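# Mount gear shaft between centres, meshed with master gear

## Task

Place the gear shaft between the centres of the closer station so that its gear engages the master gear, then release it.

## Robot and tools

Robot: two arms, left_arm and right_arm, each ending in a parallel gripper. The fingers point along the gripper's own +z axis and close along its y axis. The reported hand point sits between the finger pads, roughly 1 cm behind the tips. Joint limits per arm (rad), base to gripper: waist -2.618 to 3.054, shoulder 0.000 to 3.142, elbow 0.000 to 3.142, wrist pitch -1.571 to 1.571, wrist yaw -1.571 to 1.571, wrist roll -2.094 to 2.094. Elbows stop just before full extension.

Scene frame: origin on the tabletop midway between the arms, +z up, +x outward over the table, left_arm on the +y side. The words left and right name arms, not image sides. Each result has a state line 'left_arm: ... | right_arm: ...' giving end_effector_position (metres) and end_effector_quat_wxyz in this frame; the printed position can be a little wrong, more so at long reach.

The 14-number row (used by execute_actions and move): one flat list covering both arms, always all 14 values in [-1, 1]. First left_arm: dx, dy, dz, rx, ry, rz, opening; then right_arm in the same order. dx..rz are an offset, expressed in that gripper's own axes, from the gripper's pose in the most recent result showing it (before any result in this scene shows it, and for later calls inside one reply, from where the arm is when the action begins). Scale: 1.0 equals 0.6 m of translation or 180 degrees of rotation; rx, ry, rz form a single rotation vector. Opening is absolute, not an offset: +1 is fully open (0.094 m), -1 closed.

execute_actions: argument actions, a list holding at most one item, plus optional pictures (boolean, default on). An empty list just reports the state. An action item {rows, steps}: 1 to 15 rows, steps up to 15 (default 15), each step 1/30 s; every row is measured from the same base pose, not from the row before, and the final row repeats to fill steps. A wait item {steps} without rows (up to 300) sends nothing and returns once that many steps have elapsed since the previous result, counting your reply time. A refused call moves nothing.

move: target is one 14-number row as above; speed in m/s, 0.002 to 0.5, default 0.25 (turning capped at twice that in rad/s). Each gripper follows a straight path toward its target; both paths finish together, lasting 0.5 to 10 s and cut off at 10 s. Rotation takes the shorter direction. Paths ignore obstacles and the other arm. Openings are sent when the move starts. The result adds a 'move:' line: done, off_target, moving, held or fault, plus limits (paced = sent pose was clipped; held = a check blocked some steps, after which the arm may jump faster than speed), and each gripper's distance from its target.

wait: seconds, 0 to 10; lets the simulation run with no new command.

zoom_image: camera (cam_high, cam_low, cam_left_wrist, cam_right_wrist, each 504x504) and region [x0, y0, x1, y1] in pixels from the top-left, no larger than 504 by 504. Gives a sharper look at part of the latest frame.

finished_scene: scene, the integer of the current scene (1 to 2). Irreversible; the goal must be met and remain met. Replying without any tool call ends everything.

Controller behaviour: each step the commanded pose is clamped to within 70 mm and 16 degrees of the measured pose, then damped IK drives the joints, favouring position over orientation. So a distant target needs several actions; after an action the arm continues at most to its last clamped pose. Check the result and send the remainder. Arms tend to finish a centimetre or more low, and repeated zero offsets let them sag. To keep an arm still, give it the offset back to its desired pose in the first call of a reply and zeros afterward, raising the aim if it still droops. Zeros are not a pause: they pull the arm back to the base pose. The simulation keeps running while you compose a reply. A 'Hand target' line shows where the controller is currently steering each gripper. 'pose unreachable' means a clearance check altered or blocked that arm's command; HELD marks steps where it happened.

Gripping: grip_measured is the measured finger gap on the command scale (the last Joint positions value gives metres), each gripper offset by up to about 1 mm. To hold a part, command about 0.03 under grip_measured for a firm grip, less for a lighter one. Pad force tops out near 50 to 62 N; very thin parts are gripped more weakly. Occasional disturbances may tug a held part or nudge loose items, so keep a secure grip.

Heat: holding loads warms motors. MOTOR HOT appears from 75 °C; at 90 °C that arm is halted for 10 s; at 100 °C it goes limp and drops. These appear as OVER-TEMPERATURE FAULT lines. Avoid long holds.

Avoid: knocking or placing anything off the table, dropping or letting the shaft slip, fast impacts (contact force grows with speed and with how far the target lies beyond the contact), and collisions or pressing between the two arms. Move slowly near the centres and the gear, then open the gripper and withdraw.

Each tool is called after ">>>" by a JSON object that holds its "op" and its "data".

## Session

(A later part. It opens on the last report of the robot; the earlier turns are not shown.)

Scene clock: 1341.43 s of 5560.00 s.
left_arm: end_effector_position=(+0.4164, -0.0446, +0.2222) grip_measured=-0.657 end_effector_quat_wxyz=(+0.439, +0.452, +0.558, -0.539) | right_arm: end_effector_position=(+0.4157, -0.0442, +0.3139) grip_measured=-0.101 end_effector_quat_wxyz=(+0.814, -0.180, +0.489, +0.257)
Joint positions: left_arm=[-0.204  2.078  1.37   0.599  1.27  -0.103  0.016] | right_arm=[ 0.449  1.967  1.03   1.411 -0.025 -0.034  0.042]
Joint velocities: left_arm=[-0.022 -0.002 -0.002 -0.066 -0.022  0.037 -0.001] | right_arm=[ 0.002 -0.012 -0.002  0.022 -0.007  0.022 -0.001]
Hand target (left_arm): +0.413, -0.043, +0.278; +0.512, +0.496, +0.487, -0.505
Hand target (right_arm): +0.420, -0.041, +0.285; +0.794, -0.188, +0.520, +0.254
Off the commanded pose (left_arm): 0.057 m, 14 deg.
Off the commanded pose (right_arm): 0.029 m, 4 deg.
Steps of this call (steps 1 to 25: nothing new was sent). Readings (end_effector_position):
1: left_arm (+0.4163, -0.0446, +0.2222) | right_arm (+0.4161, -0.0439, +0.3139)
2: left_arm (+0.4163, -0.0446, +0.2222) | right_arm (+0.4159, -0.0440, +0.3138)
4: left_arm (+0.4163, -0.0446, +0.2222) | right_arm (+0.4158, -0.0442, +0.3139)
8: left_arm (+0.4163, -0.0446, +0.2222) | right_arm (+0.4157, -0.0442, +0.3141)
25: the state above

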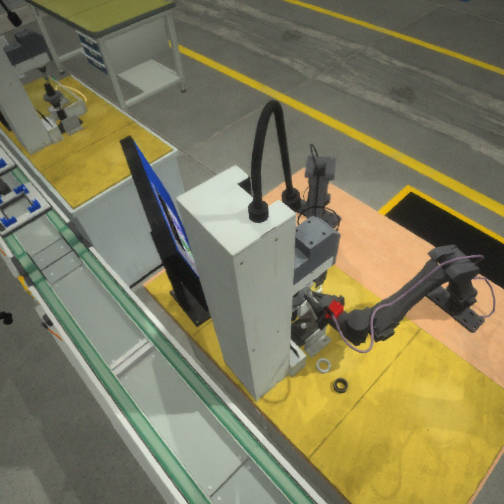

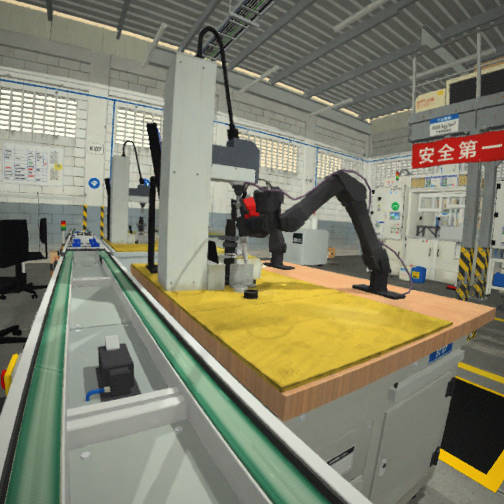

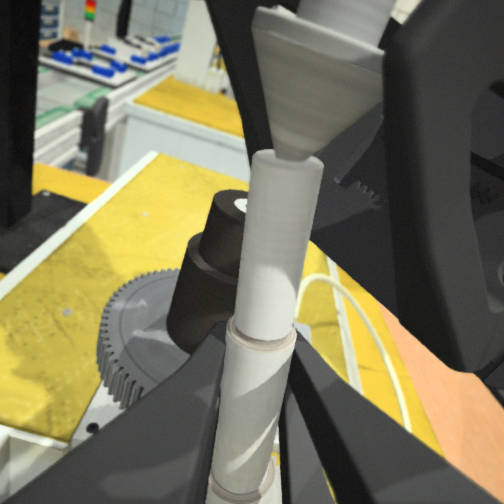

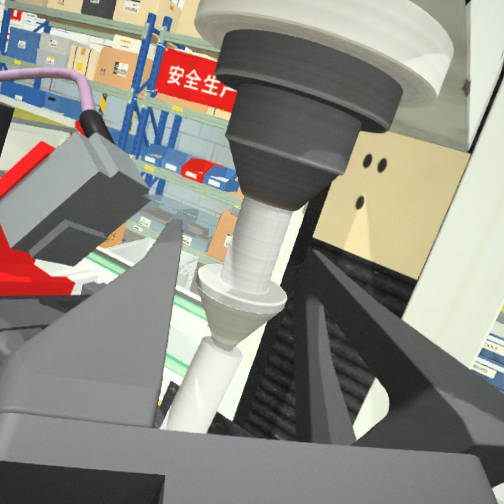

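>>> {"op": "execute_actions", "data": {"actions": [{"rows": [[-0.094,-0.017,-0.003,0.003,-0.027,0.071,-0.70,0.010,0,-0.008,0,0.010,0,-0.1],[-0.094,-0.017,-0.003,0.003,-0.027,0.071,-0.70,0.0,0,-0.008,0,0.010,0,-0.1],[-0.094,-0.017,-0.003,0.003,-0.027,0.071,-0.70,-0.008,0,-0.010,0,0.012,0,-0.1],[-0.094,-0.017,-0.003,0.003,-0.027,0.071,-0.70,-0.012,0,-0.014,0,0.015,0,-0.1],[-0.094,-0.017,-0.003,0.003,-0.027,0.071,-0.70,-0.015,0,-0.019,0.002,0.018,-0.001,-0.1],[-0.094,-0.017,-0.003,0.003,-0.027,0.071,-0.70,-0.018,0.001,-0.024,0.005,0.022,-0.003,-0.1],[-0.094,-0.017,-0.003,0.003,-0.027,0.071,-0.70,-0.021,0.001,-0.029,0.009,0.026,-0.005,-0.1],[-0.094,-0.017,-0.003,0.003,-0.027,0.071,-0.70,-0.024,0.001,-0.034,0.013,0.030,-0.007,-0.1],[-0.094,-0.017,-0.003,0.003,-0.027,0.071,-0.70,-0.026,0.001,-0.039,0.017,0.034,-0.009,-0.1],[-0.094,-0.017,-0.003,0.003,-0.027,0.071,-0.70,-0.028,0.002,-0.044,0.021,0.038,-0.011,-0.1],[-0.094,-0.017,-0.003,0.003,-0.027,0.071,-0.70,-0.030,0.002,-0.048,0.025,0.042,-0.013,-0.1],[-0.094,-0.017,-0.003,0.003,-0.027,0.071,-0.70,-0.031,0.002,-0.052,0.028,0.045,-0.0145,-0.1],[-0.094,-0.017,-0.003,0.003,-0.027,0.071,-0.70,-0.032,0.002,-0.055,0.030,0.048,-0.0155,-0.1],[-0.094,-0.017,-0.003,0.003,-0.027,0.071,-0.70,-0.032,0.002,-0.057,0.032,0.050,-0.0165,-0.1],[-0.094,-0.017,-0.003,0.003,-0.027,0.071,-0.70,-0.032,0.002,-0.058,0.032,0.050,-0.0165,-0.1]], "steps": 15}], "pictures": false}}

>>> {"op": "execute_actions", "data": {"actions": [{"steps": 25}], "pictures": false}}

Scene clock: 1379.73 s of 5560.00 s.
left_arm: end_effector_position=(+0.4166, -0.0446, +0.2222) grip_measured=-0.657 end_effector_quat_wxyz=(+0.441, +0.453, +0.558, -0.538) | right_arm: end_effector_position=(+0.3809, -0.0631, +0.3311) grip_measured=-0.101 end_effector_quat_wxyz=(+0.803, -0.173, +0.524, +0.224)
Joint positions: left_arm=[-0.204  2.078  1.37   0.599  1.269 -0.099  0.016] | right_arm=[ 0.497  1.734  0.88   1.257  0.08  -0.08   0.042]
Joint velocities: left_arm=[-0.007  0.012  0.007 -0.007  0.007 -0.022  0.001] | right_arm=[ 0.12  -0.315 -0.115 -0.315  0.271 -0.11   0.   ]
Hand target (left_arm): +0.413, -0.043, +0.278; +0.512, +0.495, +0.487, -0.505
Hand target (right_arm): +0.383, -0.067, +0.315; +0.789, -0.173, +0.556, +0.197
Off the commanded pose (left_arm): 0.057 m, 13 deg.
Off the commanded pose (right_arm): 0.017 m, 5 deg.
Steps of this call (steps 1 to 90: nothing new was sent; then 34.80 s passed at rest; steps 91 to 105: all 15 steps of this action). Readings (end_effector_position):
91: left_arm (+0.4164, -0.0446, +0.2222) | right_arm (+0.4157, -0.0442, +0.3139)
92: left_arm (+0.4165, -0.0446, +0.2222) | right_arm (+0.4153, -0.0445, +0.3146)
94: left_arm (+0.4165, -0.0446, +0.2222) | right_arm (+0.4134, -0.0459, +0.3133)
98: left_arm (+0.4165, -0.0446, +0.2222) | right_arm (+0.4040, -0.0544, +0.3156)
105: the state above

Scene clock: 1380.57 s of 5560.00 s.
left_arm: end_effector_position=(+0.4166, -0.0446, +0.2222) grip_measured=-0.657 end_effector_quat_wxyz=(+0.441, +0.453, +0.558, -0.538) | right_arm: end_effector_position=(+0.3851, -0.0665, +0.3200) grip_measured=-0.101 end_effector_quat_wxyz=(+0.793, -0.170, +0.549, +0.201)
Joint positions: left_arm=[-0.204  2.078  1.37   0.599  1.269 -0.099  0.016] | right_arm=[ 0.503  1.72   0.87   1.199  0.128 -0.098  0.042]
Joint velocities: left_arm=[ 0.027 -0.007 -0.012 -0.051  0.022  0.022  0.   ] | right_arm=[-0.012  0.007  0.027 -0.007 -0.051 -0.051 -0.   ]
Hand target (left_arm): +0.413, -0.043, +0.278; +0.512, +0.496, +0.487, -0.505
Hand target (right_arm): +0.383, -0.067, +0.315; +0.789, -0.173, +0.556, +0.197
Off the commanded pose (left_arm): 0.057 m, 13 deg.
Off the commanded pose (right_arm): 0.005 m, 1 deg.
Steps of this call (steps 1 to 25: nothing new was sent). Readings (end_effector_position):
1: left_arm (+0.4166, -0.0446, +0.2222) | right_arm (+0.3797, -0.0634, +0.3320)
2: left_arm (+0.4166, -0.0446, +0.2222) | right_arm (+0.3795, -0.0639, +0.3322)
4: left_arm (+0.4166, -0.0446, +0.2222) | right_arm (+0.3810, -0.0650, +0.3302)
8: left_arm (+0.4166, -0.0446, +0.2222) | right_arm (+0.3836, -0.0659, +0.3228)
25: the state above

>>> {"op": "execute_actions", "data": {"actions": [{"rows": [[-0.094,-0.017,-0.003,0.003,-0.027,0.069,-0.70,0.008,0.002,-0.005,0.003,0.005,0,-0.15],[-0.094,-0.017,-0.003,0.003,-0.027,0.069,-0.70,0.010,0.003,-0.005,0.006,0.006,0,-0.2],[-0.094,-0.017,-0.003,0.003,-0.027,0.069,-0.70,0.013,0.004,-0.006,0.009,0.007,0,-0.25],[-0.094,-0.017,-0.003,0.003,-0.027,0.069,-0.70,0.016,0.005,-0.006,0.013,0.008,0,-0.3],[-0.094,-0.017,-0.003,0.003,-0.027,0.069,-0.70,0.020,0.007,-0.007,0.017,0.009,0,-0.36],[-0.094,-0.017,-0.003,0.003,-0.027,0.069,-0.70,0.024,0.008,-0.007,0.021,0.010,0,-0.36],[-0.094,-0.017,-0.003,0.003,-0.027,0.069,-0.70,0.028,0.010,-0.008,0.025,0.010,0.001,-0.36],[-0.094,-0.017,-0.003,0.003,-0.027,0.069,-0.70,0.032,0.011,-0.008,0.029,0.010,0.001,-0.36],[-0.094,-0.017,-0.003,0.003,-0.027,0.069,-0.70,0.036,0.012,-0.009,0.033,0.010,0.001,-0.36],[-0.094,-0.017,-0.003,0.003,-0.027,0.069,-0.70,0.040,0.014,-0.009,0.036,0.010,0.001,-0.36],[-0.094,-0.017,-0.003,0.003,-0.027,0.069,-0.70,0.043,0.015,-0.010,0.039,0.010,0.001,-0.36],[-0.094,-0.017,-0.003,0.003,-0.027,0.069,-0.70,0.045,0.016,-0.010,0.041,0.010,0.001,-0.36],[-0.094,-0.017,-0.003,0.003,-0.027,0.069,-0.70,0.047,0.016,-0.010,0.042,0.010,0.001,-0.36]], "steps": 15}], "pictures": false}}

>>> {"op": "execute_actions", "data": {"actions": [{"steps": 25}]}}

Scene clock: 1396.50 s of 5560.00 s.
left_arm: end_effector_position=(+0.4166, -0.0446, +0.2222) grip_measured=-0.657 end_effector_quat_wxyz=(+0.441, +0.453, +0.558, -0.538) | right_arm: end_effector_position=(+0.3833, -0.0513, +0.2882) grip_measured=-0.359 end_effector_quat_wxyz=(+0.784, -0.138, +0.579, +0.175)
Joint positions: left_arm=[-0.204  2.078  1.37   0.599  1.269 -0.099  0.016] | right_arm=[ 0.589  1.802  0.87   1.242  0.302 -0.111  0.03 ]
Joint velocities: left_arm=[ 0.002  0.012 -0.002 -0.007  0.037 -0.037 -0.   ] | right_arm=[ 0.032  0.188  0.012  0.007  0.256 -0.081  0.001]
Hand target (left_arm): +0.413, -0.043, +0.278; +0.512, +0.495, +0.488, -0.505
Hand target (right_arm): +0.384, -0.058, +0.291; +0.792, -0.120, +0.575, +0.164
Off the commanded pose (left_arm): 0.057 m, 13 deg.
Off the commanded pose (right_arm): 0.007 m, 3 deg.
Steps of this call (steps 1 to 90: nothing new was sent; then 12.43 s passed at rest; steps 91 to 105: all 15 steps of this action). Readings (end_effector_position):
91: left_arm (+0.4166, -0.0446, +0.2222) | right_arm (+0.3853, -0.0668, +0.3199)
92: left_arm (+0.4166, -0.0446, +0.2222) | right_arm (+0.3854, -0.0670, +0.3198)
94: left_arm (+0.4166, -0.0446, +0.2222) | right_arm (+0.3852, -0.0672, +0.3197)
98: left_arm (+0.4166, -0.0446, +0.2222) | right_arm (+0.3818, -0.0615, +0.3151)
105: the state above

Scene clock: 1397.33 s of 5560.00 s.
left_arm: end_effector_position=(+0.4166, -0.0446, +0.2222) grip_measured=-0.657 end_effector_quat_wxyz=(+0.441, +0.453, +0.558, -0.538) | right_arm: end_effector_position=(+0.3858, -0.0574, +0.2888) grip_measured=-0.359 end_effector_quat_wxyz=(+0.789, -0.122, +0.579, +0.164)
Joint positions: left_arm=[-0.204  2.078  1.37   0.599  1.269 -0.099  0.016] | right_arm=[ 0.59   1.809  0.87   1.263  0.342 -0.114  0.03 ]
Joint velocities: left_arm=[-0.002 -0.002 -0.007 -0.007 -0.051  0.022 -0.001] | right_arm=[-0.022  0.027 -0.022  0.007  0.022 -0.051 -0.   ]
Hand target (left_arm): +0.413, -0.043, +0.278; +0.512, +0.495, +0.488, -0.505
Hand target (right_arm): +0.384, -0.057, +0.291; +0.792, -0.120, +0.575, +0.165
Off the commanded pose (left_arm): 0.057 m, 13 deg.
Off the commanded pose (right_arm): 0.003 m, 1 deg.
Steps of this call (steps 1 to 25: nothing new was sent). Readings (end_effector_position):
1: left_arm (+0.4166, -0.0446, +0.2222) | right_arm (+0.3840, -0.0515, +0.2860)
2: left_arm (+0.4166, -0.0446, +0.2222) | right_arm (+0.3848, -0.0523, +0.2849)
4: left_arm (+0.4166, -0.0446, +0.2222) | right_arm (+0.3854, -0.0540, +0.2855)
8: left_arm (+0.4166, -0.0446, +0.2222) | right_arm (+0.3856, -0.0561, +0.2877)
25: the state above

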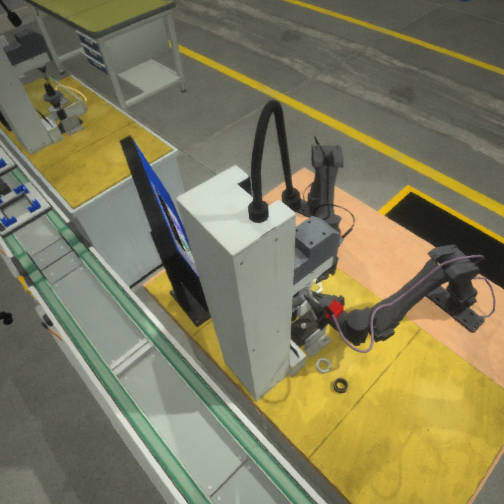

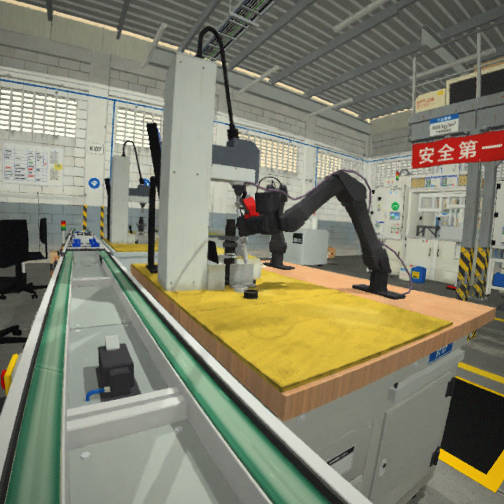

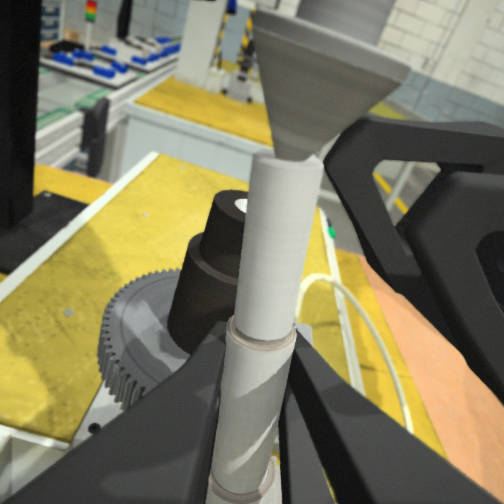

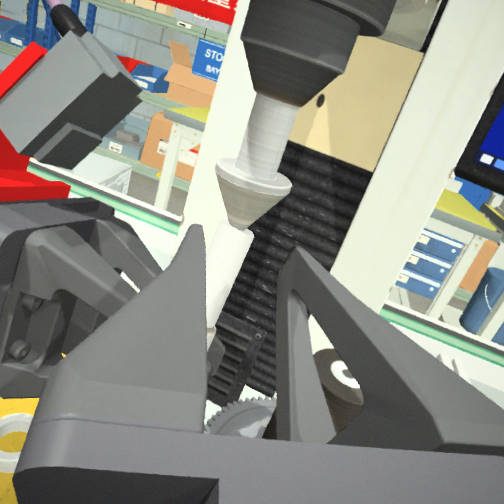

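>>> {"op": "execute_actions", "data": {"actions": [{"rows": [[-0.094,-0.017,-0.003,0.003,-0.027,0.069,-0.70,-0.004,0.001,0.002,0,-0.003,0,-0.36],[-0.094,-0.017,-0.003,0.003,-0.027,0.069,-0.70,-0.003,0.001,0.006,0,-0.003,0,-0.36],[-0.094,-0.017,-0.003,0.003,-0.027,0.069,-0.70,-0.002,0.001,0.011,0,-0.003,0,-0.36],[-0.094,-0.017,-0.003,0.003,-0.027,0.069,-0.70,0.000,0.001,0.017,0,-0.003,0,-0.36],[-0.094,-0.017,-0.003,0.003,-0.027,0.069,-0.70,0.002,0.001,0.023,0,-0.003,0,-0.36],[-0.094,-0.017,-0.003,0.003,-0.027,0.069,-0.70,0.004,0.001,0.029,0,-0.003,0,-0.36],[-0.094,-0.017,-0.003,0.003,-0.027,0.069,-0.70,0.0055,0.001,0.035,0,-0.003,0,-0.36],[-0.094,-0.017,-0.003,0.003,-0.027,0.069,-0.70,0.007,0.001,0.041,0,-0.003,0,-0.36],[-0.094,-0.017,-0.003,0.003,-0.027,0.069,-0.70,0.009,0.0014,0.047,0,-0.003,0,-0.36],[-0.094,-0.017,-0.003,0.003,-0.027,0.069,-0.70,0.0105,0.0014,0.053,0,-0.003,0,-0.36],[-0.094,-0.017,-0.003,0.003,-0.027,0.069,-0.70,0.012,0.0014,0.059,0,-0.003,0,-0.36],[-0.094,-0.017,-0.003,0.003,-0.027,0.069,-0.70,0.0135,0.0014,0.064,0,-0.003,0,-0.36],[-0.094,-0.017,-0.003,0.003,-0.027,0.069,-0.70,0.015,0.0014,0.069,0,-0.003,0,-0.36],[-0.094,-0.017,-0.003,0.003,-0.027,0.069,-0.70,0.0155,0.0014,0.072,0,-0.003,0,-0.36],[-0.094,-0.017,-0.003,0.003,-0.027,0.069,-0.70,0.016,0.0014,0.0745,0,-0.003,0,-0.36]], "steps": 15}], "pictures": false}}

>>> {"op": "execute_actions", "data": {"actions": [{"steps": 25}]}}

Scene clock: 1415.83 s of 5560.00 s.
left_arm: end_effector_position=(+0.4166, -0.0446, +0.2222) grip_measured=-0.657 end_effector_quat_wxyz=(+0.441, +0.453, +0.558, -0.538) | right_arm: end_effector_position=(+0.4180, -0.0433, +0.2893) grip_measured=-0.359 end_effector_quat_wxyz=(+0.794, -0.120, +0.574, +0.161)
Joint positions: left_arm=[-0.204  2.078  1.37   0.599  1.269 -0.099  0.016] | right_arm=[ 0.559  1.924  1.019  1.239  0.318 -0.114  0.03 ]
Joint velocities: left_arm=[-0.002 -0.007 -0.012  0.007 -0.022 -0.022  0.001] | right_arm=[-0.056  0.222  0.32  -0.095 -0.037 -0.022  0.   ]
Hand target (left_arm): +0.413, -0.043, +0.278; +0.512, +0.495, +0.488, -0.505
Hand target (right_arm): +0.426, -0.039, +0.292; +0.792, -0.121, +0.575, +0.165
Off the commanded pose (left_arm): 0.057 m, 13 deg.
Off the commanded pose (right_arm): 0.011 m, 1 deg.
Steps of this call (steps 1 to 90: nothing new was sent; then 15.00 s passed at rest; steps 91 to 105: all 15 steps of this action). Readings (end_effector_position):
91: left_arm (+0.4166, -0.0446, +0.2222) | right_arm (+0.3859, -0.0574, +0.2888)
92: left_arm (+0.4166, -0.0446, +0.2222) | right_arm (+0.3859, -0.0574, +0.2888)
94: left_arm (+0.4166, -0.0446, +0.2222) | right_arm (+0.3864, -0.0569, +0.2880)
98: left_arm (+0.4166, -0.0446, +0.2222) | right_arm (+0.3954, -0.0512, +0.2880)
105: the state above

Scene clock: 1416.67 s of 5560.00 s.
left_arm: end_effector_position=(+0.4166, -0.0446, +0.2222) grip_measured=-0.657 end_effector_quat_wxyz=(+0.441, +0.453, +0.558, -0.538) | right_arm: end_effector_position=(+0.4215, -0.0406, +0.2877) grip_measured=-0.359 end_effector_quat_wxyz=(+0.791, -0.124, +0.576, +0.161)
Joint positions: left_arm=[-0.204  2.078  1.37   0.599  1.269 -0.099  0.016] | right_arm=[ 0.556  1.934  1.035  1.225  0.309 -0.114  0.03 ]
Joint velocities: left_arm=[-0.012  0.007 -0.007  0.022  0.007 -0.066  0.001] | right_arm=[-0.027  0.002 -0.002  0.037 -0.022 -0.037  0.   ]
Hand target (left_arm): +0.413, -0.043, +0.278; +0.512, +0.495, +0.488, -0.505
Hand target (right_arm): +0.426, -0.039, +0.292; +0.792, -0.121, +0.575, +0.165
Off the commanded pose (left_arm): 0.057 m, 13 deg.
Off the commanded pose (right_arm): 0.008 m, 1 deg.
Steps of this call (steps 1 to 25: nothing new was sent). Readings (end_effector_position):
1: left_arm (+0.4166, -0.0446, +0.2222) | right_arm (+0.4200, -0.0425, +0.2892)
2: left_arm (+0.4166, -0.0446, +0.2222) | right_arm (+0.4211, -0.0421, +0.2891)
4: left_arm (+0.4166, -0.0446, +0.2222) | right_arm (+0.4216, -0.0414, +0.2884)
8: left_arm (+0.4166, -0.0446, +0.2222) | right_arm (+0.4215, -0.0409, +0.2879)
25: the state above

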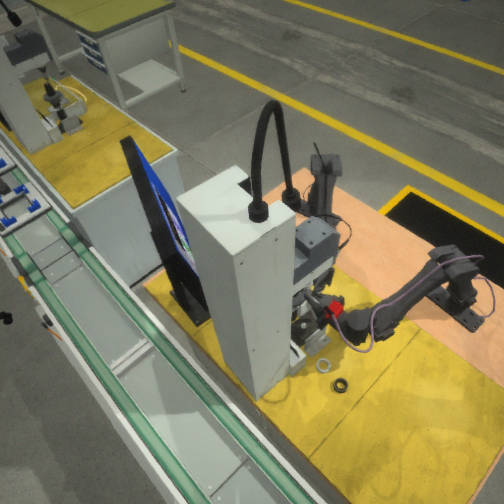

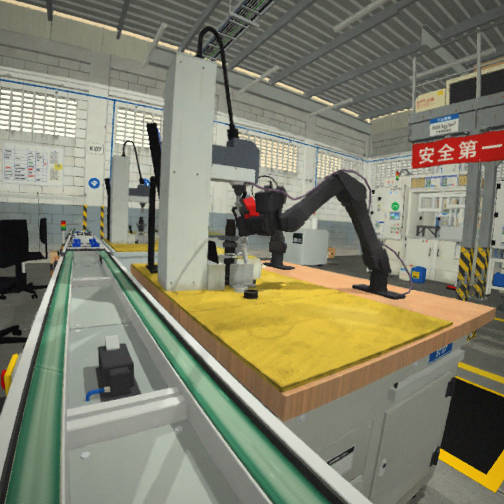

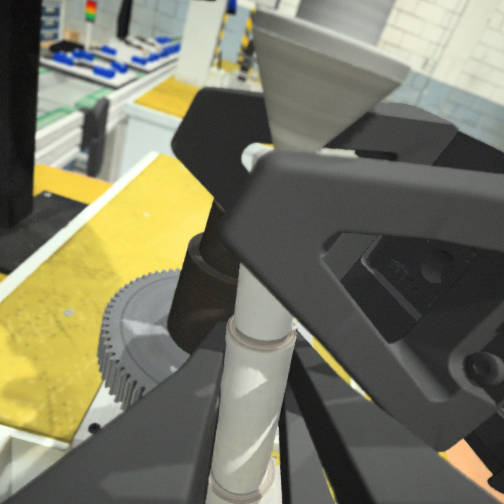

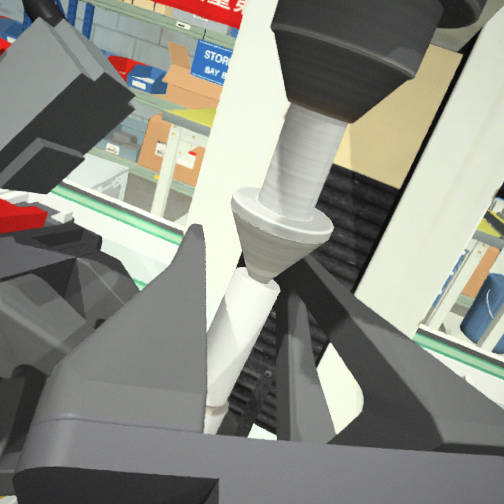

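>>> {"op": "execute_actions", "data": {"actions": [{"rows": [[-0.094,-0.017,-0.003,0.003,-0.027,0.069,-0.70,-0.006,0,0.010,0,-0.002,0,-0.36],[-0.094,-0.017,-0.003,0.003,-0.027,0.069,-0.70,-0.008,0,0.011,0,-0.002,0,-0.36],[-0.094,-0.017,-0.003,0.003,-0.027,0.069,-0.70,-0.010,0,0.0115,0,-0.002,0,-0.36],[-0.094,-0.017,-0.003,0.003,-0.027,0.069,-0.70,-0.012,0,0.012,0,-0.002,0,-0.38],[-0.094,-0.017,-0.003,0.003,-0.027,0.069,-0.70,-0.014,0,0.0125,0,-0.002,0,-0.40],[-0.094,-0.017,-0.003,0.003,-0.027,0.069,-0.70,-0.016,0,0.013,0,-0.002,0,-0.42],[-0.094,-0.017,-0.003,0.003,-0.027,0.069,-0.70,-0.018,0,0.0135,0,-0.002,0,-0.44],[-0.094,-0.017,-0.003,0.003,-0.027,0.069,-0.70,-0.020,0,0.014,0,-0.002,0,-0.46],[-0.094,-0.017,-0.003,0.003,-0.027,0.069,-0.70,-0.021,0,0.0145,0,-0.002,0,-0.48],[-0.094,-0.017,-0.003,0.003,-0.027,0.069,-0.70,-0.022,0,0.015,0,-0.002,0,-0.50],[-0.094,-0.017,-0.003,0.003,-0.027,0.069,-0.70,-0.022,0,0.015,0,-0.002,0,-0.52],[-0.094,-0.017,-0.003,0.003,-0.027,0.069,-0.70,-0.022,0,0.015,0,-0.002,0,-0.54],[-0.094,-0.017,-0.003,0.003,-0.027,0.069,-0.70,-0.022,0,0.015,0,-0.002,0,-0.55]], "steps": 15}], "pictures": false}}

>>> {"op": "execute_actions", "data": {"actions": [{"steps": 25}]}}

Scene clock: 1431.30 s of 5560.00 s.
left_arm: end_effector_position=(+0.4167, -0.0446, +0.2222) grip_measured=-0.657 end_effector_quat_wxyz=(+0.441, +0.453, +0.558, -0.538) | right_arm: end_effector_position=(+0.4237, -0.0385, +0.2879) grip_measured=-0.548 end_effector_quat_wxyz=(+0.789, -0.126, +0.580, +0.159)
Joint positions: left_arm=[-0.204  2.078  1.37   0.599  1.268 -0.098  0.016] | right_arm=[ 0.556  1.934  1.049  1.199  0.309 -0.114  0.021]
Joint velocities: left_arm=[ 0.002 -0.012 -0.007  0.022 -0.051 -0.037 -0.001] | right_arm=[ 0.002 -0.007  0.007 -0.007 -0.007 -0.037 -0.   ]
Hand target (left_arm): +0.413, -0.043, +0.278; +0.512, +0.495, +0.488, -0.505
Hand target (right_arm): +0.425, -0.039, +0.303; +0.793, -0.124, +0.574, +0.161
Off the commanded pose (left_arm): 0.057 m, 13 deg.
Off the commanded pose (right_arm): 0.015 m, 1 deg.
Steps of this call (steps 1 to 90: nothing new was sent; then 11.13 s passed at rest; steps 91 to 105: all 15 steps of this action). Readings (end_effector_position):
91: left_arm (+0.4166, -0.0446, +0.2222) | right_arm (+0.4215, -0.0406, +0.2877)
92: left_arm (+0.4166, -0.0446, +0.2222) | right_arm (+0.4215, -0.0405, +0.2876)
94: left_arm (+0.4166, -0.0446, +0.2222) | right_arm (+0.4216, -0.0405, +0.2873)
98: left_arm (+0.4166, -0.0446, +0.2222) | right_arm (+0.4222, -0.0399, +0.2872)
105: the state above

Scene clock: 1432.13 s of 5560.00 s.
left_arm: end_effector_position=(+0.4167, -0.0446, +0.2222) grip_measured=-0.657 end_effector_quat_wxyz=(+0.441, +0.453, +0.558, -0.538) | right_arm: end_effector_position=(+0.4238, -0.0386, +0.2878) grip_measured=-0.549 end_effector_quat_wxyz=(+0.788, -0.126, +0.581, +0.159)
Joint positions: left_arm=[-0.204  2.078  1.37   0.599  1.268 -0.097  0.016] | right_arm=[ 0.556  1.934  1.049  1.199  0.309 -0.114  0.021]
Joint velocities: left_arm=[-0.007  0.002  0.022  0.037  0.022  0.022 -0.001] | right_arm=[-0.002  0.002  0.017  0.022 -0.022 -0.022  0.001]
Hand target (left_arm): +0.413, -0.043, +0.278; +0.512, +0.495, +0.488, -0.505
Hand target (right_arm): +0.425, -0.039, +0.303; +0.793, -0.123, +0.574, +0.161
Off the commanded pose (left_arm): 0.057 m, 13 deg.
Off the commanded pose (right_arm): 0.015 m, 1 deg.
Steps of this call (steps 1 to 25: nothing new was sent). Readings (end_effector_position):
1: left_arm (+0.4167, -0.0446, +0.2222) | right_arm (+0.4238, -0.0386, +0.2878)
2: left_arm (+0.4167, -0.0446, +0.2222) | right_arm (+0.4238, -0.0386, +0.2878)
4: left_arm (+0.4167, -0.0446, +0.2222) | right_arm (+0.4238, -0.0386, +0.2878)
8: left_arm (+0.4167, -0.0446, +0.2222) | right_arm (+0.4238, -0.0386, +0.2878)
25: the state above

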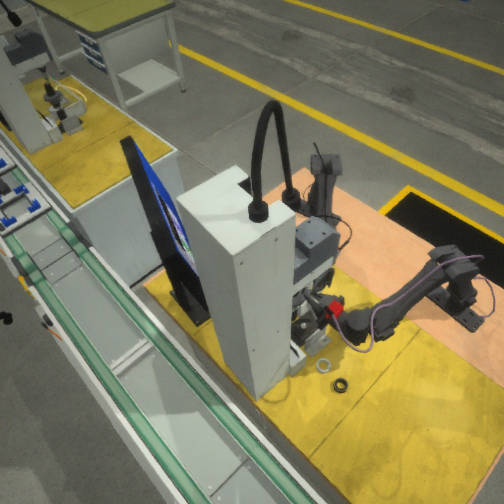

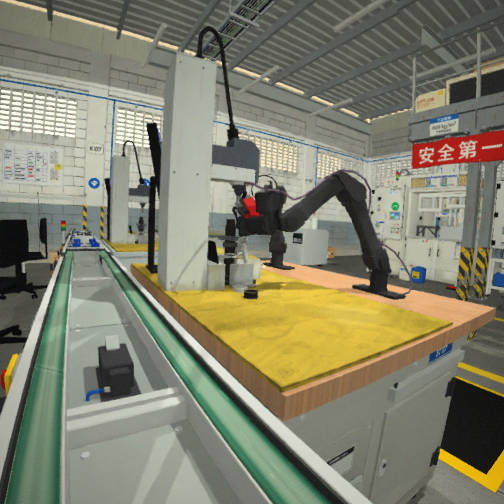

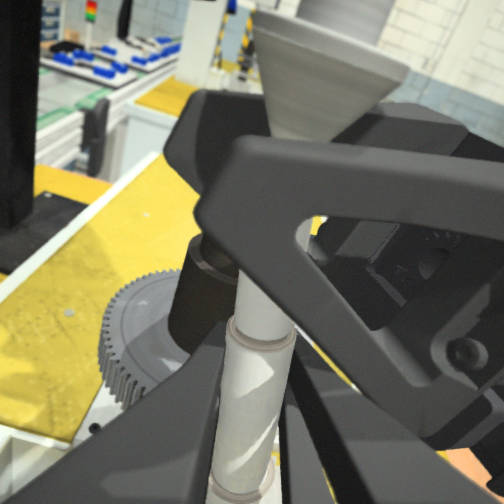

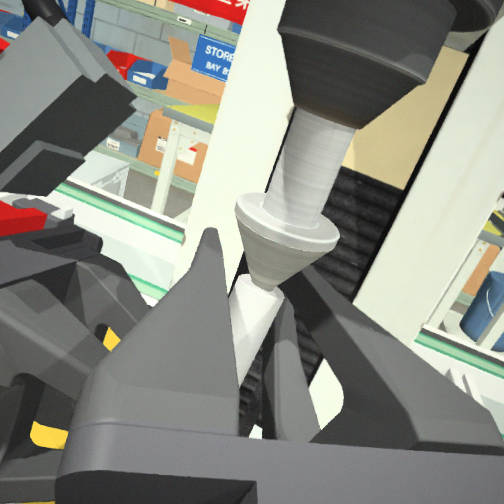

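>>> {"op": "execute_actions", "data": {"actions": []}}

Scene clock: 1447.03 s of 5560.00 s.
left_arm: end_effector_position=(+0.4167, -0.0446, +0.2222) grip_measured=-0.657 end_effector_quat_wxyz=(+0.441, +0.453, +0.558, -0.538) | right_arm: end_effector_position=(+0.4238, -0.0386, +0.2878) grip_measured=-0.549 end_effector_quat_wxyz=(+0.788, -0.126, +0.581, +0.159)
Joint positions: left_arm=[-0.204  2.078  1.37   0.599  1.268 -0.097  0.016] | right_arm=[ 0.556  1.934  1.049  1.199  0.309 -0.114  0.021]
Joint velocities: left_arm=[ 0.002 -0.007 -0.007 -0.022 -0.051 -0.051 -0.   ] | right_arm=[ 0.002 -0.012 -0.002 -0.022  0.022  0.037  0.   ]
Hand target (left_arm): +0.413, -0.043, +0.278; +0.512, +0.495, +0.488, -0.505
Hand target (right_arm): +0.425, -0.039, +0.303; +0.793, -0.123, +0.574, +0.161
Off the commanded pose (left_arm): 0.057 m, 13 deg.
Off the commanded pose (right_arm): 0.015 m, 1 deg.
Steps of this call (steps 1 to 90: nothing new was sent; then 11.90 s passed at rest). Readings (end_effector_position):
1: left_arm (+0.4167, -0.0446, +0.2222) | right_arm (+0.4238, -0.0386, +0.2878)
2: left_arm (+0.4167, -0.0446, +0.2222) | right_arm (+0.4238, -0.0386, +0.2878)
4: left_arm (+0.4167, -0.0446, +0.2222) | right_arm (+0.4238, -0.0386, +0.2878)
8: left_arm (+0.4167, -0.0446, +0.2222) | right_arm (+0.4238, -0.0386, +0.2878)
90: the state above

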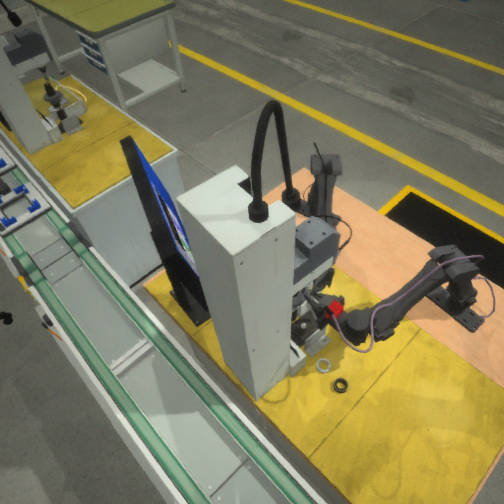

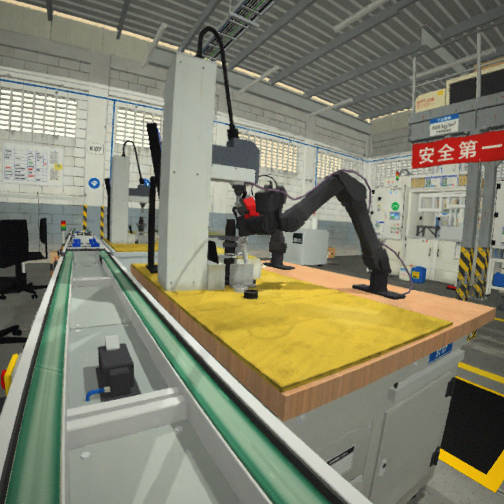

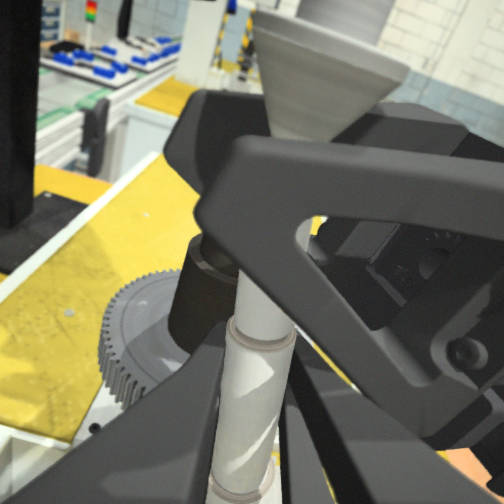

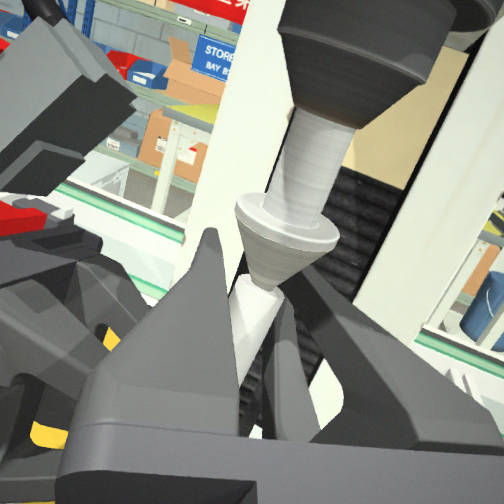

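>>> {"op": "execute_actions", "data": {"actions": [{"rows": [[-0.094,-0.017,-0.003,0.003,-0.027,0.069,-0.70,-0.026,-0.002,0.008,0,-0.005,0,-0.55],[-0.094,-0.017,-0.003,0.003,-0.027,0.069,-0.70,-0.030,-0.004,0.009,0,-0.007,0,-0.55],[-0.094,-0.017,-0.003,0.003,-0.027,0.069,-0.70,-0.034,-0.006,0.010,0,-0.009,0,-0.55],[-0.094,-0.017,-0.003,0.003,-0.027,0.069,-0.70,-0.038,-0.007,0.012,0,-0.011,0,-0.55],[-0.094,-0.017,-0.003,0.003,-0.027,0.069,-0.70,-0.042,-0.008,0.013,0,-0.013,0,-0.55],[-0.094,-0.017,-0.003,0.003,-0.027,0.069,-0.70,-0.046,-0.008,0.014,0,-0.015,0,-0.55],[-0.094,-0.017,-0.003,0.003,-0.027,0.069,-0.70,-0.050,-0.008,0.015,0,-0.016,0,-0.55],[-0.094,-0.017,-0.003,0.003,-0.027,0.069,-0.70,-0.054,-0.008,0.016,0,-0.017,0,-0.55],[-0.094,-0.017,-0.003,0.003,-0.027,0.069,-0.70,-0.057,-0.008,0.017,0,-0.018,0,-0.55],[-0.094,-0.017,-0.003,0.003,-0.027,0.069,-0.70,-0.060,-0.008,0.018,0,-0.019,0,-0.55]], "steps": 15}], "pictures": false}}

>>> {"op": "execute_actions", "data": {"actions": [{"steps": 20}]}}

Scene clock: 1465.57 s of 5560.00 s.
left_arm: end_effector_position=(+0.4168, -0.0446, +0.2224) grip_measured=-0.657 end_effector_quat_wxyz=(+0.442, +0.453, +0.557, -0.537) | right_arm: end_effector_position=(+0.4263, -0.0414, +0.2948) grip_measured=-0.549 end_effector_quat_wxyz=(+0.789, -0.129, +0.581, +0.154)
Joint positions: left_arm=[-0.204  2.078  1.37   0.601  1.267 -0.097  0.016] | right_arm=[ 0.547  1.917  1.06   1.168  0.303 -0.122  0.021]
Joint velocities: left_arm=[-0.007  0.007 -0.007  0.022  0.007  0.081  0.   ] | right_arm=[-0.027  0.002  0.002 -0.022 -0.022  0.007  0.   ]
Hand target (left_arm): +0.413, -0.043, +0.278; +0.512, +0.495, +0.488, -0.505
Hand target (right_arm): +0.424, -0.044, +0.325; +0.806, -0.122, +0.557, +0.162
Off the commanded pose (left_arm): 0.057 m, 13 deg.
Off the commanded pose (right_arm): 0.031 m, 4 deg.
Steps of this call (steps 1 to 90: nothing new was sent; then 15.03 s passed at rest; steps 91 to 105: all 15 steps of this action). Readings (end_effector_position):
91: left_arm (+0.4167, -0.0446, +0.2222) | right_arm (+0.4237, -0.0386, +0.2879)
92: left_arm (+0.4167, -0.0446, +0.2222) | right_arm (+0.4237, -0.0386, +0.2881)
94: left_arm (+0.4167, -0.0446, +0.2222) | right_arm (+0.4241, -0.0392, +0.2883)
98: left_arm (+0.4167, -0.0446, +0.2222) | right_arm (+0.4242, -0.0412, +0.2922)
105: the state above

Scene clock: 1466.23 s of 5560.00 s.
left_arm: end_effector_position=(+0.4168, -0.0446, +0.2224) grip_measured=-0.657 end_effector_quat_wxyz=(+0.442, +0.453, +0.557, -0.537) | right_arm: end_effector_position=(+0.4267, -0.0414, +0.2948) grip_measured=-0.549 end_effector_quat_wxyz=(+0.789, -0.130, +0.581, +0.153)
Joint positions: left_arm=[-0.204  2.078  1.37   0.601  1.267 -0.097  0.016] | right_arm=[ 0.546  1.917  1.061  1.166  0.303 -0.123  0.021]
Joint velocities: left_arm=[ 0.017  0.017  0.012 -0.007 -0.007  0.051 -0.001] | right_arm=[-0.007  0.007 -0.012  0.051 -0.081  0.037  0.   ]
Hand target (left_arm): +0.413, -0.043, +0.278; +0.512, +0.495, +0.488, -0.505
Hand target (right_arm): +0.425, -0.044, +0.325; +0.806, -0.121, +0.557, +0.162
Off the commanded pose (left_arm): 0.057 m, 13 deg.
Off the commanded pose (right_arm): 0.031 m, 4 deg.
Steps of this call (steps 1 to 20: nothing new was sent). Readings (end_effector_position):
1: left_arm (+0.4168, -0.0446, +0.2224) | right_arm (+0.4264, -0.0413, +0.2948)
2: left_arm (+0.4168, -0.0446, +0.2224) | right_arm (+0.4265, -0.0413, +0.2949)
4: left_arm (+0.4168, -0.0446, +0.2224) | right_arm (+0.4266, -0.0414, +0.2947)
8: left_arm (+0.4168, -0.0446, +0.2224) | right_arm (+0.4267, -0.0414, +0.2948)
20: the state above

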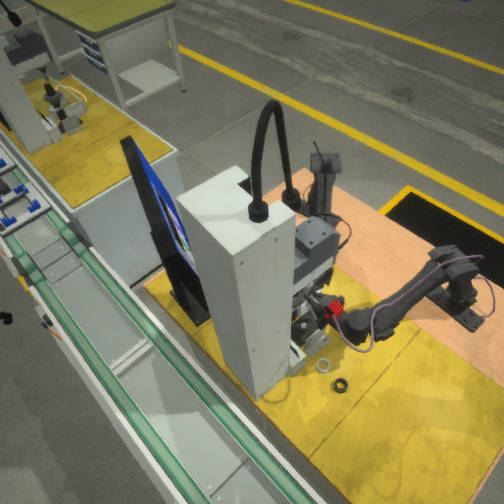

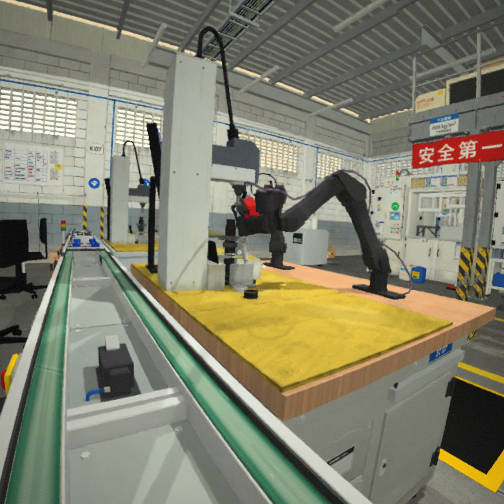

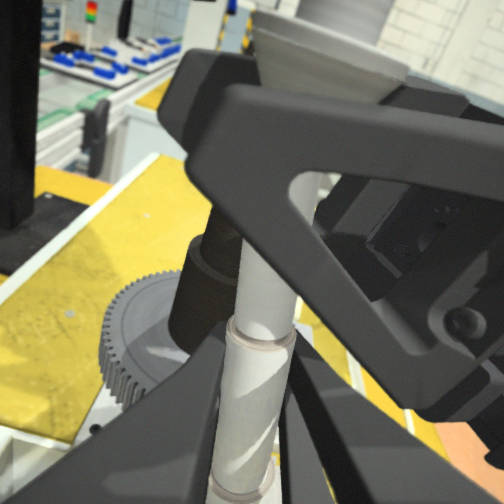

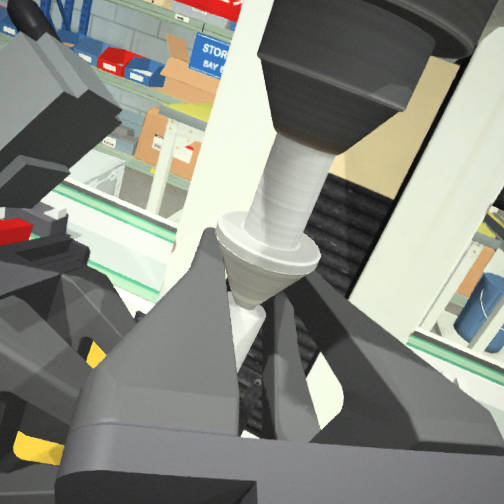

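>>> {"op": "zoom_image", "data": {"camera": "cam_low", "region": [190, 160, 310, 300]}}

Region (190, 160, 310, 300) of cam_low's 504x504 image, scaled by 3.600, with more detail than that image has; it fills the left 432 columns of this view, and the rest is white.

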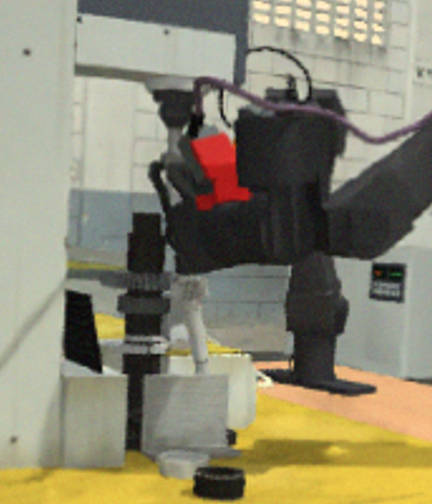

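>>> {"op": "execute_actions", "data": {"actions": [{"rows": [[-0.095,-0.017,-0.003,0.003,-0.027,0.068,-0.70,-0.053,-0.004,0.011,0,-0.021,0,-0.55],[-0.097,-0.017,-0.003,0.003,-0.027,0.068,-0.70,-0.058,-0.004,0.012,0,-0.023,0,-0.55],[-0.099,-0.018,-0.003,0.003,-0.028,0.068,-0.70,-0.063,-0.004,0.013,0,-0.026,0,-0.55],[-0.101,-0.018,-0.003,0.003,-0.028,0.068,-0.70,-0.068,-0.004,0.014,0,-0.028,0,-0.55],[-0.103,-0.018,-0.003,0.003,-0.029,0.068,-0.70,-0.073,-0.004,0.015,0,-0.030,0,-0.55],[-0.105,-0.019,-0.003,0.003,-0.029,0.068,-0.70,-0.078,-0.004,0.016,0,-0.032,0,-0.55],[-0.107,-0.019,-0.003,0.003,-0.030,0.068,-0.70,-0.083,-0.004,0.017,0,-0.034,0,-0.55],[-0.109,-0.019,-0.003,0.003,-0.030,0.068,-0.70,-0.088,-0.004,0.018,0,-0.036,0,-0.55],[-0.110,-0.020,-0.003,0.003,-0.030,0.068,-0.70,-0.093,-0.004,0.018,0,-0.038,0,-0.55],[-0.111,-0.020,-0.003,0.003,-0.030,0.068,-0.70,-0.098,-0.004,0.019,0,-0.040,0,-0.55],[-0.112,-0.020,-0.003,0.003,-0.030,0.068,-0.70,-0.103,-0.004,0.020,0,-0.042,0,-0.55],[-0.112,-0.020,-0.003,0.003,-0.030,0.068,-0.70,-0.107,-0.004,0.020,0,-0.045,0,-0.55]], "steps": 15}], "pictures": false}}

>>> {"op": "execute_actions", "data": {"actions": [{"steps": 20}]}}

Scene clock: 1492.37 s of 5560.00 s.
left_arm: end_effector_position=(+0.4177, -0.0447, +0.2274) grip_measured=-0.657 end_effector_quat_wxyz=(+0.449, +0.453, +0.552, -0.537) | right_arm: end_effector_position=(+0.4267, -0.0416, +0.3016) grip_measured=-0.549 end_effector_quat_wxyz=(+0.791, -0.136, +0.579, +0.144)
Joint positions: left_arm=[-0.204  2.078  1.37   0.642  1.265 -0.126  0.016] | right_arm=[ 0.546  1.903  1.072  1.143  0.303 -0.147  0.021]
Joint velocities: left_arm=[-0.002  0.002 -0.012  0.022 -0.007 -0.066  0.001] | right_arm=[-0.022 -0.002  0.012  0.007 -0.007 -0.066  0.001]
Hand target (left_arm): +0.412, -0.043, +0.289; +0.516, +0.490, +0.485, -0.508
Hand target (right_arm): +0.418, -0.048, +0.358; +0.828, -0.118, +0.524, +0.160
Off the commanded pose (left_arm): 0.063 m, 13 deg.
Off the commanded pose (right_arm): 0.059 m, 8 deg.
Steps of this call (steps 1 to 90: nothing new was sent; then 22.63 s passed at rest; steps 91 to 105: all 15 steps of this action). Readings (end_effector_position):
91: left_arm (+0.4168, -0.0446, +0.2224) | right_arm (+0.4267, -0.0414, +0.2948)
92: left_arm (+0.4168, -0.0446, +0.2224) | right_arm (+0.4267, -0.0414, +0.2948)
94: left_arm (+0.4168, -0.0446, +0.2225) | right_arm (+0.4266, -0.0414, +0.2951)
98: left_arm (+0.4170, -0.0446, +0.2236) | right_arm (+0.4266, -0.0415, +0.2972)
105: the state above

Scene clock: 1493.03 s of 5560.00 s.
left_arm: end_effector_position=(+0.4177, -0.0447, +0.2285) grip_measured=-0.657 end_effector_quat_wxyz=(+0.449, +0.452, +0.551, -0.538) | right_arm: end_effector_position=(+0.4267, -0.0417, +0.3025) grip_measured=-0.549 end_effector_quat_wxyz=(+0.792, -0.136, +0.578, +0.143)
Joint positions: left_arm=[-0.204  2.078  1.37   0.651  1.265 -0.133  0.016] | right_arm=[ 0.546  1.902  1.073  1.143  0.303 -0.149  0.021]
Joint velocities: left_arm=[-0.007 -0.002  0.007  0.007 -0.037  0.022  0.   ] | right_arm=[ 0.007  0.002 -0.002 -0.051  0.037  0.007  0.001]
Hand target (left_arm): +0.412, -0.043, +0.289; +0.516, +0.490, +0.485, -0.508
Hand target (right_arm): +0.418, -0.048, +0.358; +0.828, -0.118, +0.524, +0.160
Off the commanded pose (left_arm): 0.062 m, 12 deg.
Off the commanded pose (right_arm): 0.058 m, 8 deg.
Steps of this call (steps 1 to 20: nothing new was sent). Readings (end_effector_position):
1: left_arm (+0.4177, -0.0447, +0.2277) | right_arm (+0.4267, -0.0416, +0.3018)
2: left_arm (+0.4177, -0.0447, +0.2279) | right_arm (+0.4267, -0.0416, +0.3020)
4: left_arm (+0.4177, -0.0447, +0.2282) | right_arm (+0.4267, -0.0416, +0.3021)
8: left_arm (+0.4177, -0.0447, +0.2284) | right_arm (+0.4267, -0.0417, +0.3025)
20: the state above

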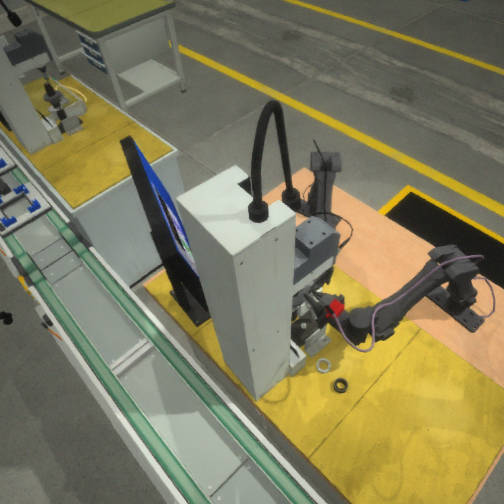

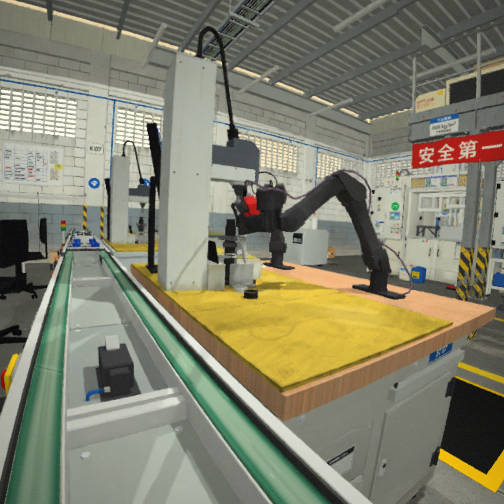

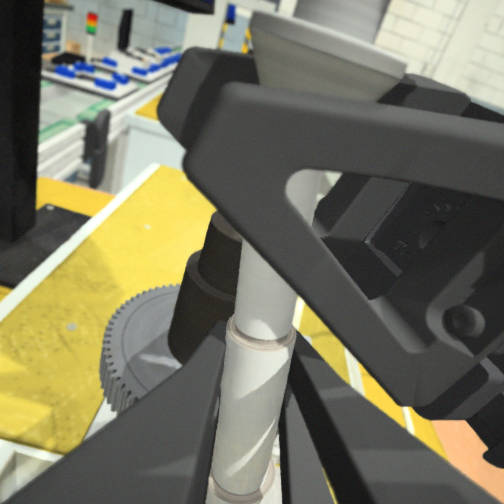

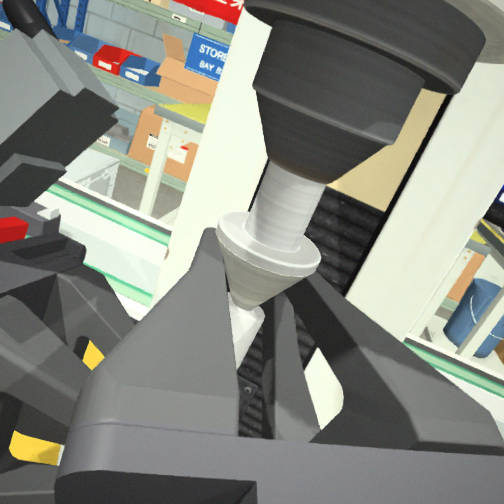

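>>> {"op": "execute_actions", "data": {"actions": [{"rows": [[-0.103,-0.019,-0.003,0.004,-0.023,0.064,-0.70,-0.097,-0.004,0.016,0,-0.043,0.004,-0.55],[-0.106,-0.019,-0.003,0.004,-0.024,0.064,-0.70,-0.101,-0.004,0.018,0,-0.045,0.004,-0.55],[-0.109,-0.020,-0.003,0.004,-0.025,0.064,-0.70,-0.105,-0.004,0.019,0,-0.047,0.004,-0.55],[-0.112,-0.020,-0.003,0.004,-0.026,0.064,-0.70,-0.109,-0.004,0.020,0,-0.049,0.004,-0.55],[-0.115,-0.021,-0.003,0.004,-0.027,0.064,-0.70,-0.113,-0.004,0.021,0,-0.051,0.004,-0.55],[-0.118,-0.021,-0.003,0.004,-0.028,0.064,-0.70,-0.116,-0.004,0.022,0,-0.052,0.004,-0.55],[-0.121,-0.022,-0.003,0.004,-0.028,0.064,-0.70,-0.119,-0.004,0.023,0,-0.053,0.004,-0.55],[-0.124,-0.022,-0.003,0.004,-0.028,0.064,-0.70,-0.122,-0.004,0.024,0,-0.054,0.004,-0.55],[-0.127,-0.023,-0.003,0.004,-0.028,0.064,-0.70,-0.125,-0.004,0.025,0,-0.055,0.004,-0.55]], "steps": 15}], "pictures": false}}

>>> {"op": "execute_actions", "data": {"actions": [{"steps": 20}]}}

Scene clock: 1507.40 s of 5560.00 s.
left_arm: end_effector_position=(+0.4185, -0.0452, +0.2372) grip_measured=-0.657 end_effector_quat_wxyz=(+0.454, +0.452, +0.545, -0.541) | right_arm: end_effector_position=(+0.4278, -0.0415, +0.3122) grip_measured=-0.549 end_effector_quat_wxyz=(+0.796, -0.136, +0.573, +0.138)
Joint positions: left_arm=[-0.204  2.078  1.382  0.688  1.269 -0.173  0.016] | right_arm=[ 0.546  1.894  1.095  1.125  0.306 -0.163  0.021]
Joint velocities: left_arm=[ 0.007  0.012  0.002 -0.022  0.037 -0.11  -0.   ] | right_arm=[-0.002 -0.007  0.022 -0.037  0.007  0.125  0.001]
Hand target (left_arm): +0.412, -0.042, +0.304; +0.520, +0.486, +0.481, -0.512
Hand target (right_arm): +0.415, -0.047, +0.376; +0.838, -0.119, +0.509, +0.157
Off the commanded pose (left_arm): 0.069 m, 12 deg.
Off the commanded pose (right_arm): 0.067 m, 9 deg.
Steps of this call (steps 1 to 90: nothing new was sent; then 10.87 s passed at rest; steps 91 to 105: all 15 steps of this action). Readings (end_effector_position):
91: left_arm (+0.4177, -0.0447, +0.2285) | right_arm (+0.4267, -0.0416, +0.3023)
92: left_arm (+0.4177, -0.0447, +0.2285) | right_arm (+0.4267, -0.0417, +0.3025)
94: left_arm (+0.4177, -0.0447, +0.2288) | right_arm (+0.4267, -0.0417, +0.3030)
98: left_arm (+0.4180, -0.0448, +0.2314) | right_arm (+0.4270, -0.0417, +0.3063)
105: the state above

Scene clock: 1508.07 s of 5560.00 s.
left_arm: end_effector_position=(+0.4183, -0.0452, +0.2377) grip_measured=-0.657 end_effector_quat_wxyz=(+0.453, +0.451, +0.545, -0.542) | right_arm: end_effector_position=(+0.4278, -0.0416, +0.3124) grip_measured=-0.549 end_effector_quat_wxyz=(+0.796, -0.136, +0.573, +0.138)
Joint positions: left_arm=[-0.204  2.078  1.382  0.691  1.27  -0.178  0.016] | right_arm=[ 0.546  1.894  1.095  1.125  0.307 -0.164  0.021]
Joint velocities: left_arm=[ 0.002 -0.022  0.002  0.022 -0.007 -0.037 -0.   ] | right_arm=[ 0.012 -0.002  0.017  0.022  0.022  0.007 -0.001]
Hand target (left_arm): +0.412, -0.042, +0.304; +0.520, +0.486, +0.480, -0.512
Hand target (right_arm): +0.415, -0.048, +0.376; +0.838, -0.119, +0.509, +0.157
Off the commanded pose (left_arm): 0.068 m, 12 deg.
Off the commanded pose (right_arm): 0.067 m, 9 deg.
Steps of this call (steps 1 to 20: nothing new was sent). Readings (end_effector_position):
1: left_arm (+0.4185, -0.0452, +0.2375) | right_arm (+0.4278, -0.0415, +0.3124)
2: left_arm (+0.4185, -0.0452, +0.2376) | right_arm (+0.4278, -0.0416, +0.3124)
4: left_arm (+0.4184, -0.0452, +0.2377) | right_arm (+0.4278, -0.0416, +0.3124)
8: left_arm (+0.4183, -0.0452, +0.2377) | right_arm (+0.4278, -0.0416, +0.3124)
20: the state above

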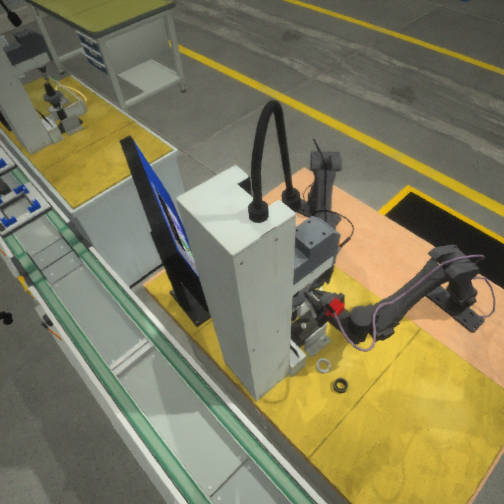

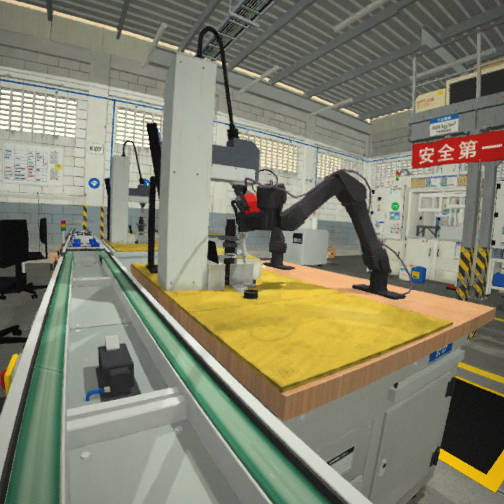

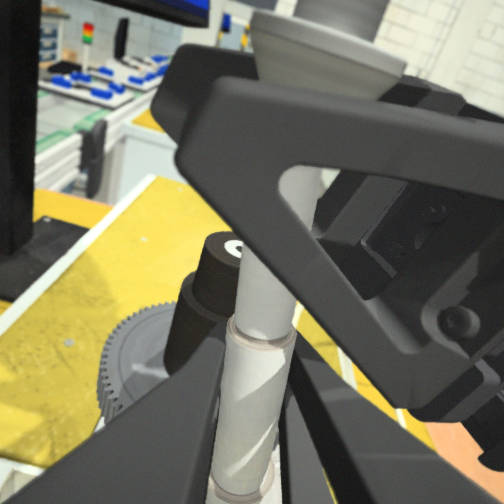

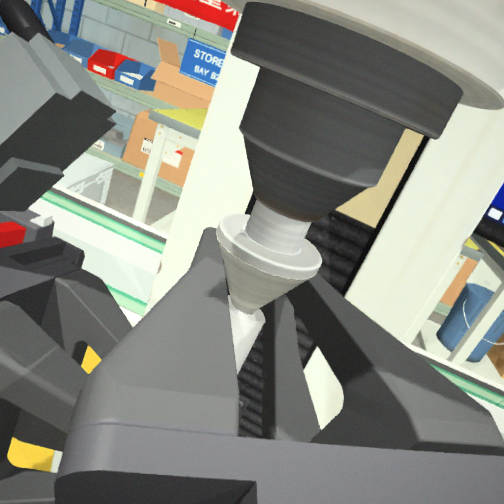

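>>> {"op": "zoom_image", "data": {"camera": "cam_low", "region": [205, 210, 275, 290]}}

Region (205, 210, 275, 290) of cam_low's 504x504 image, scaled by 6.300, with more detail than that image has; it fills the left 441 columns of this view, and the rest is white.

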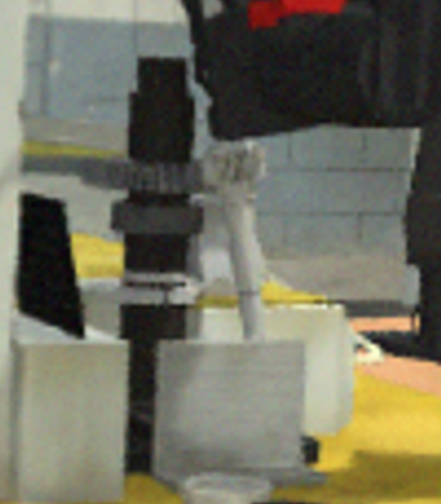

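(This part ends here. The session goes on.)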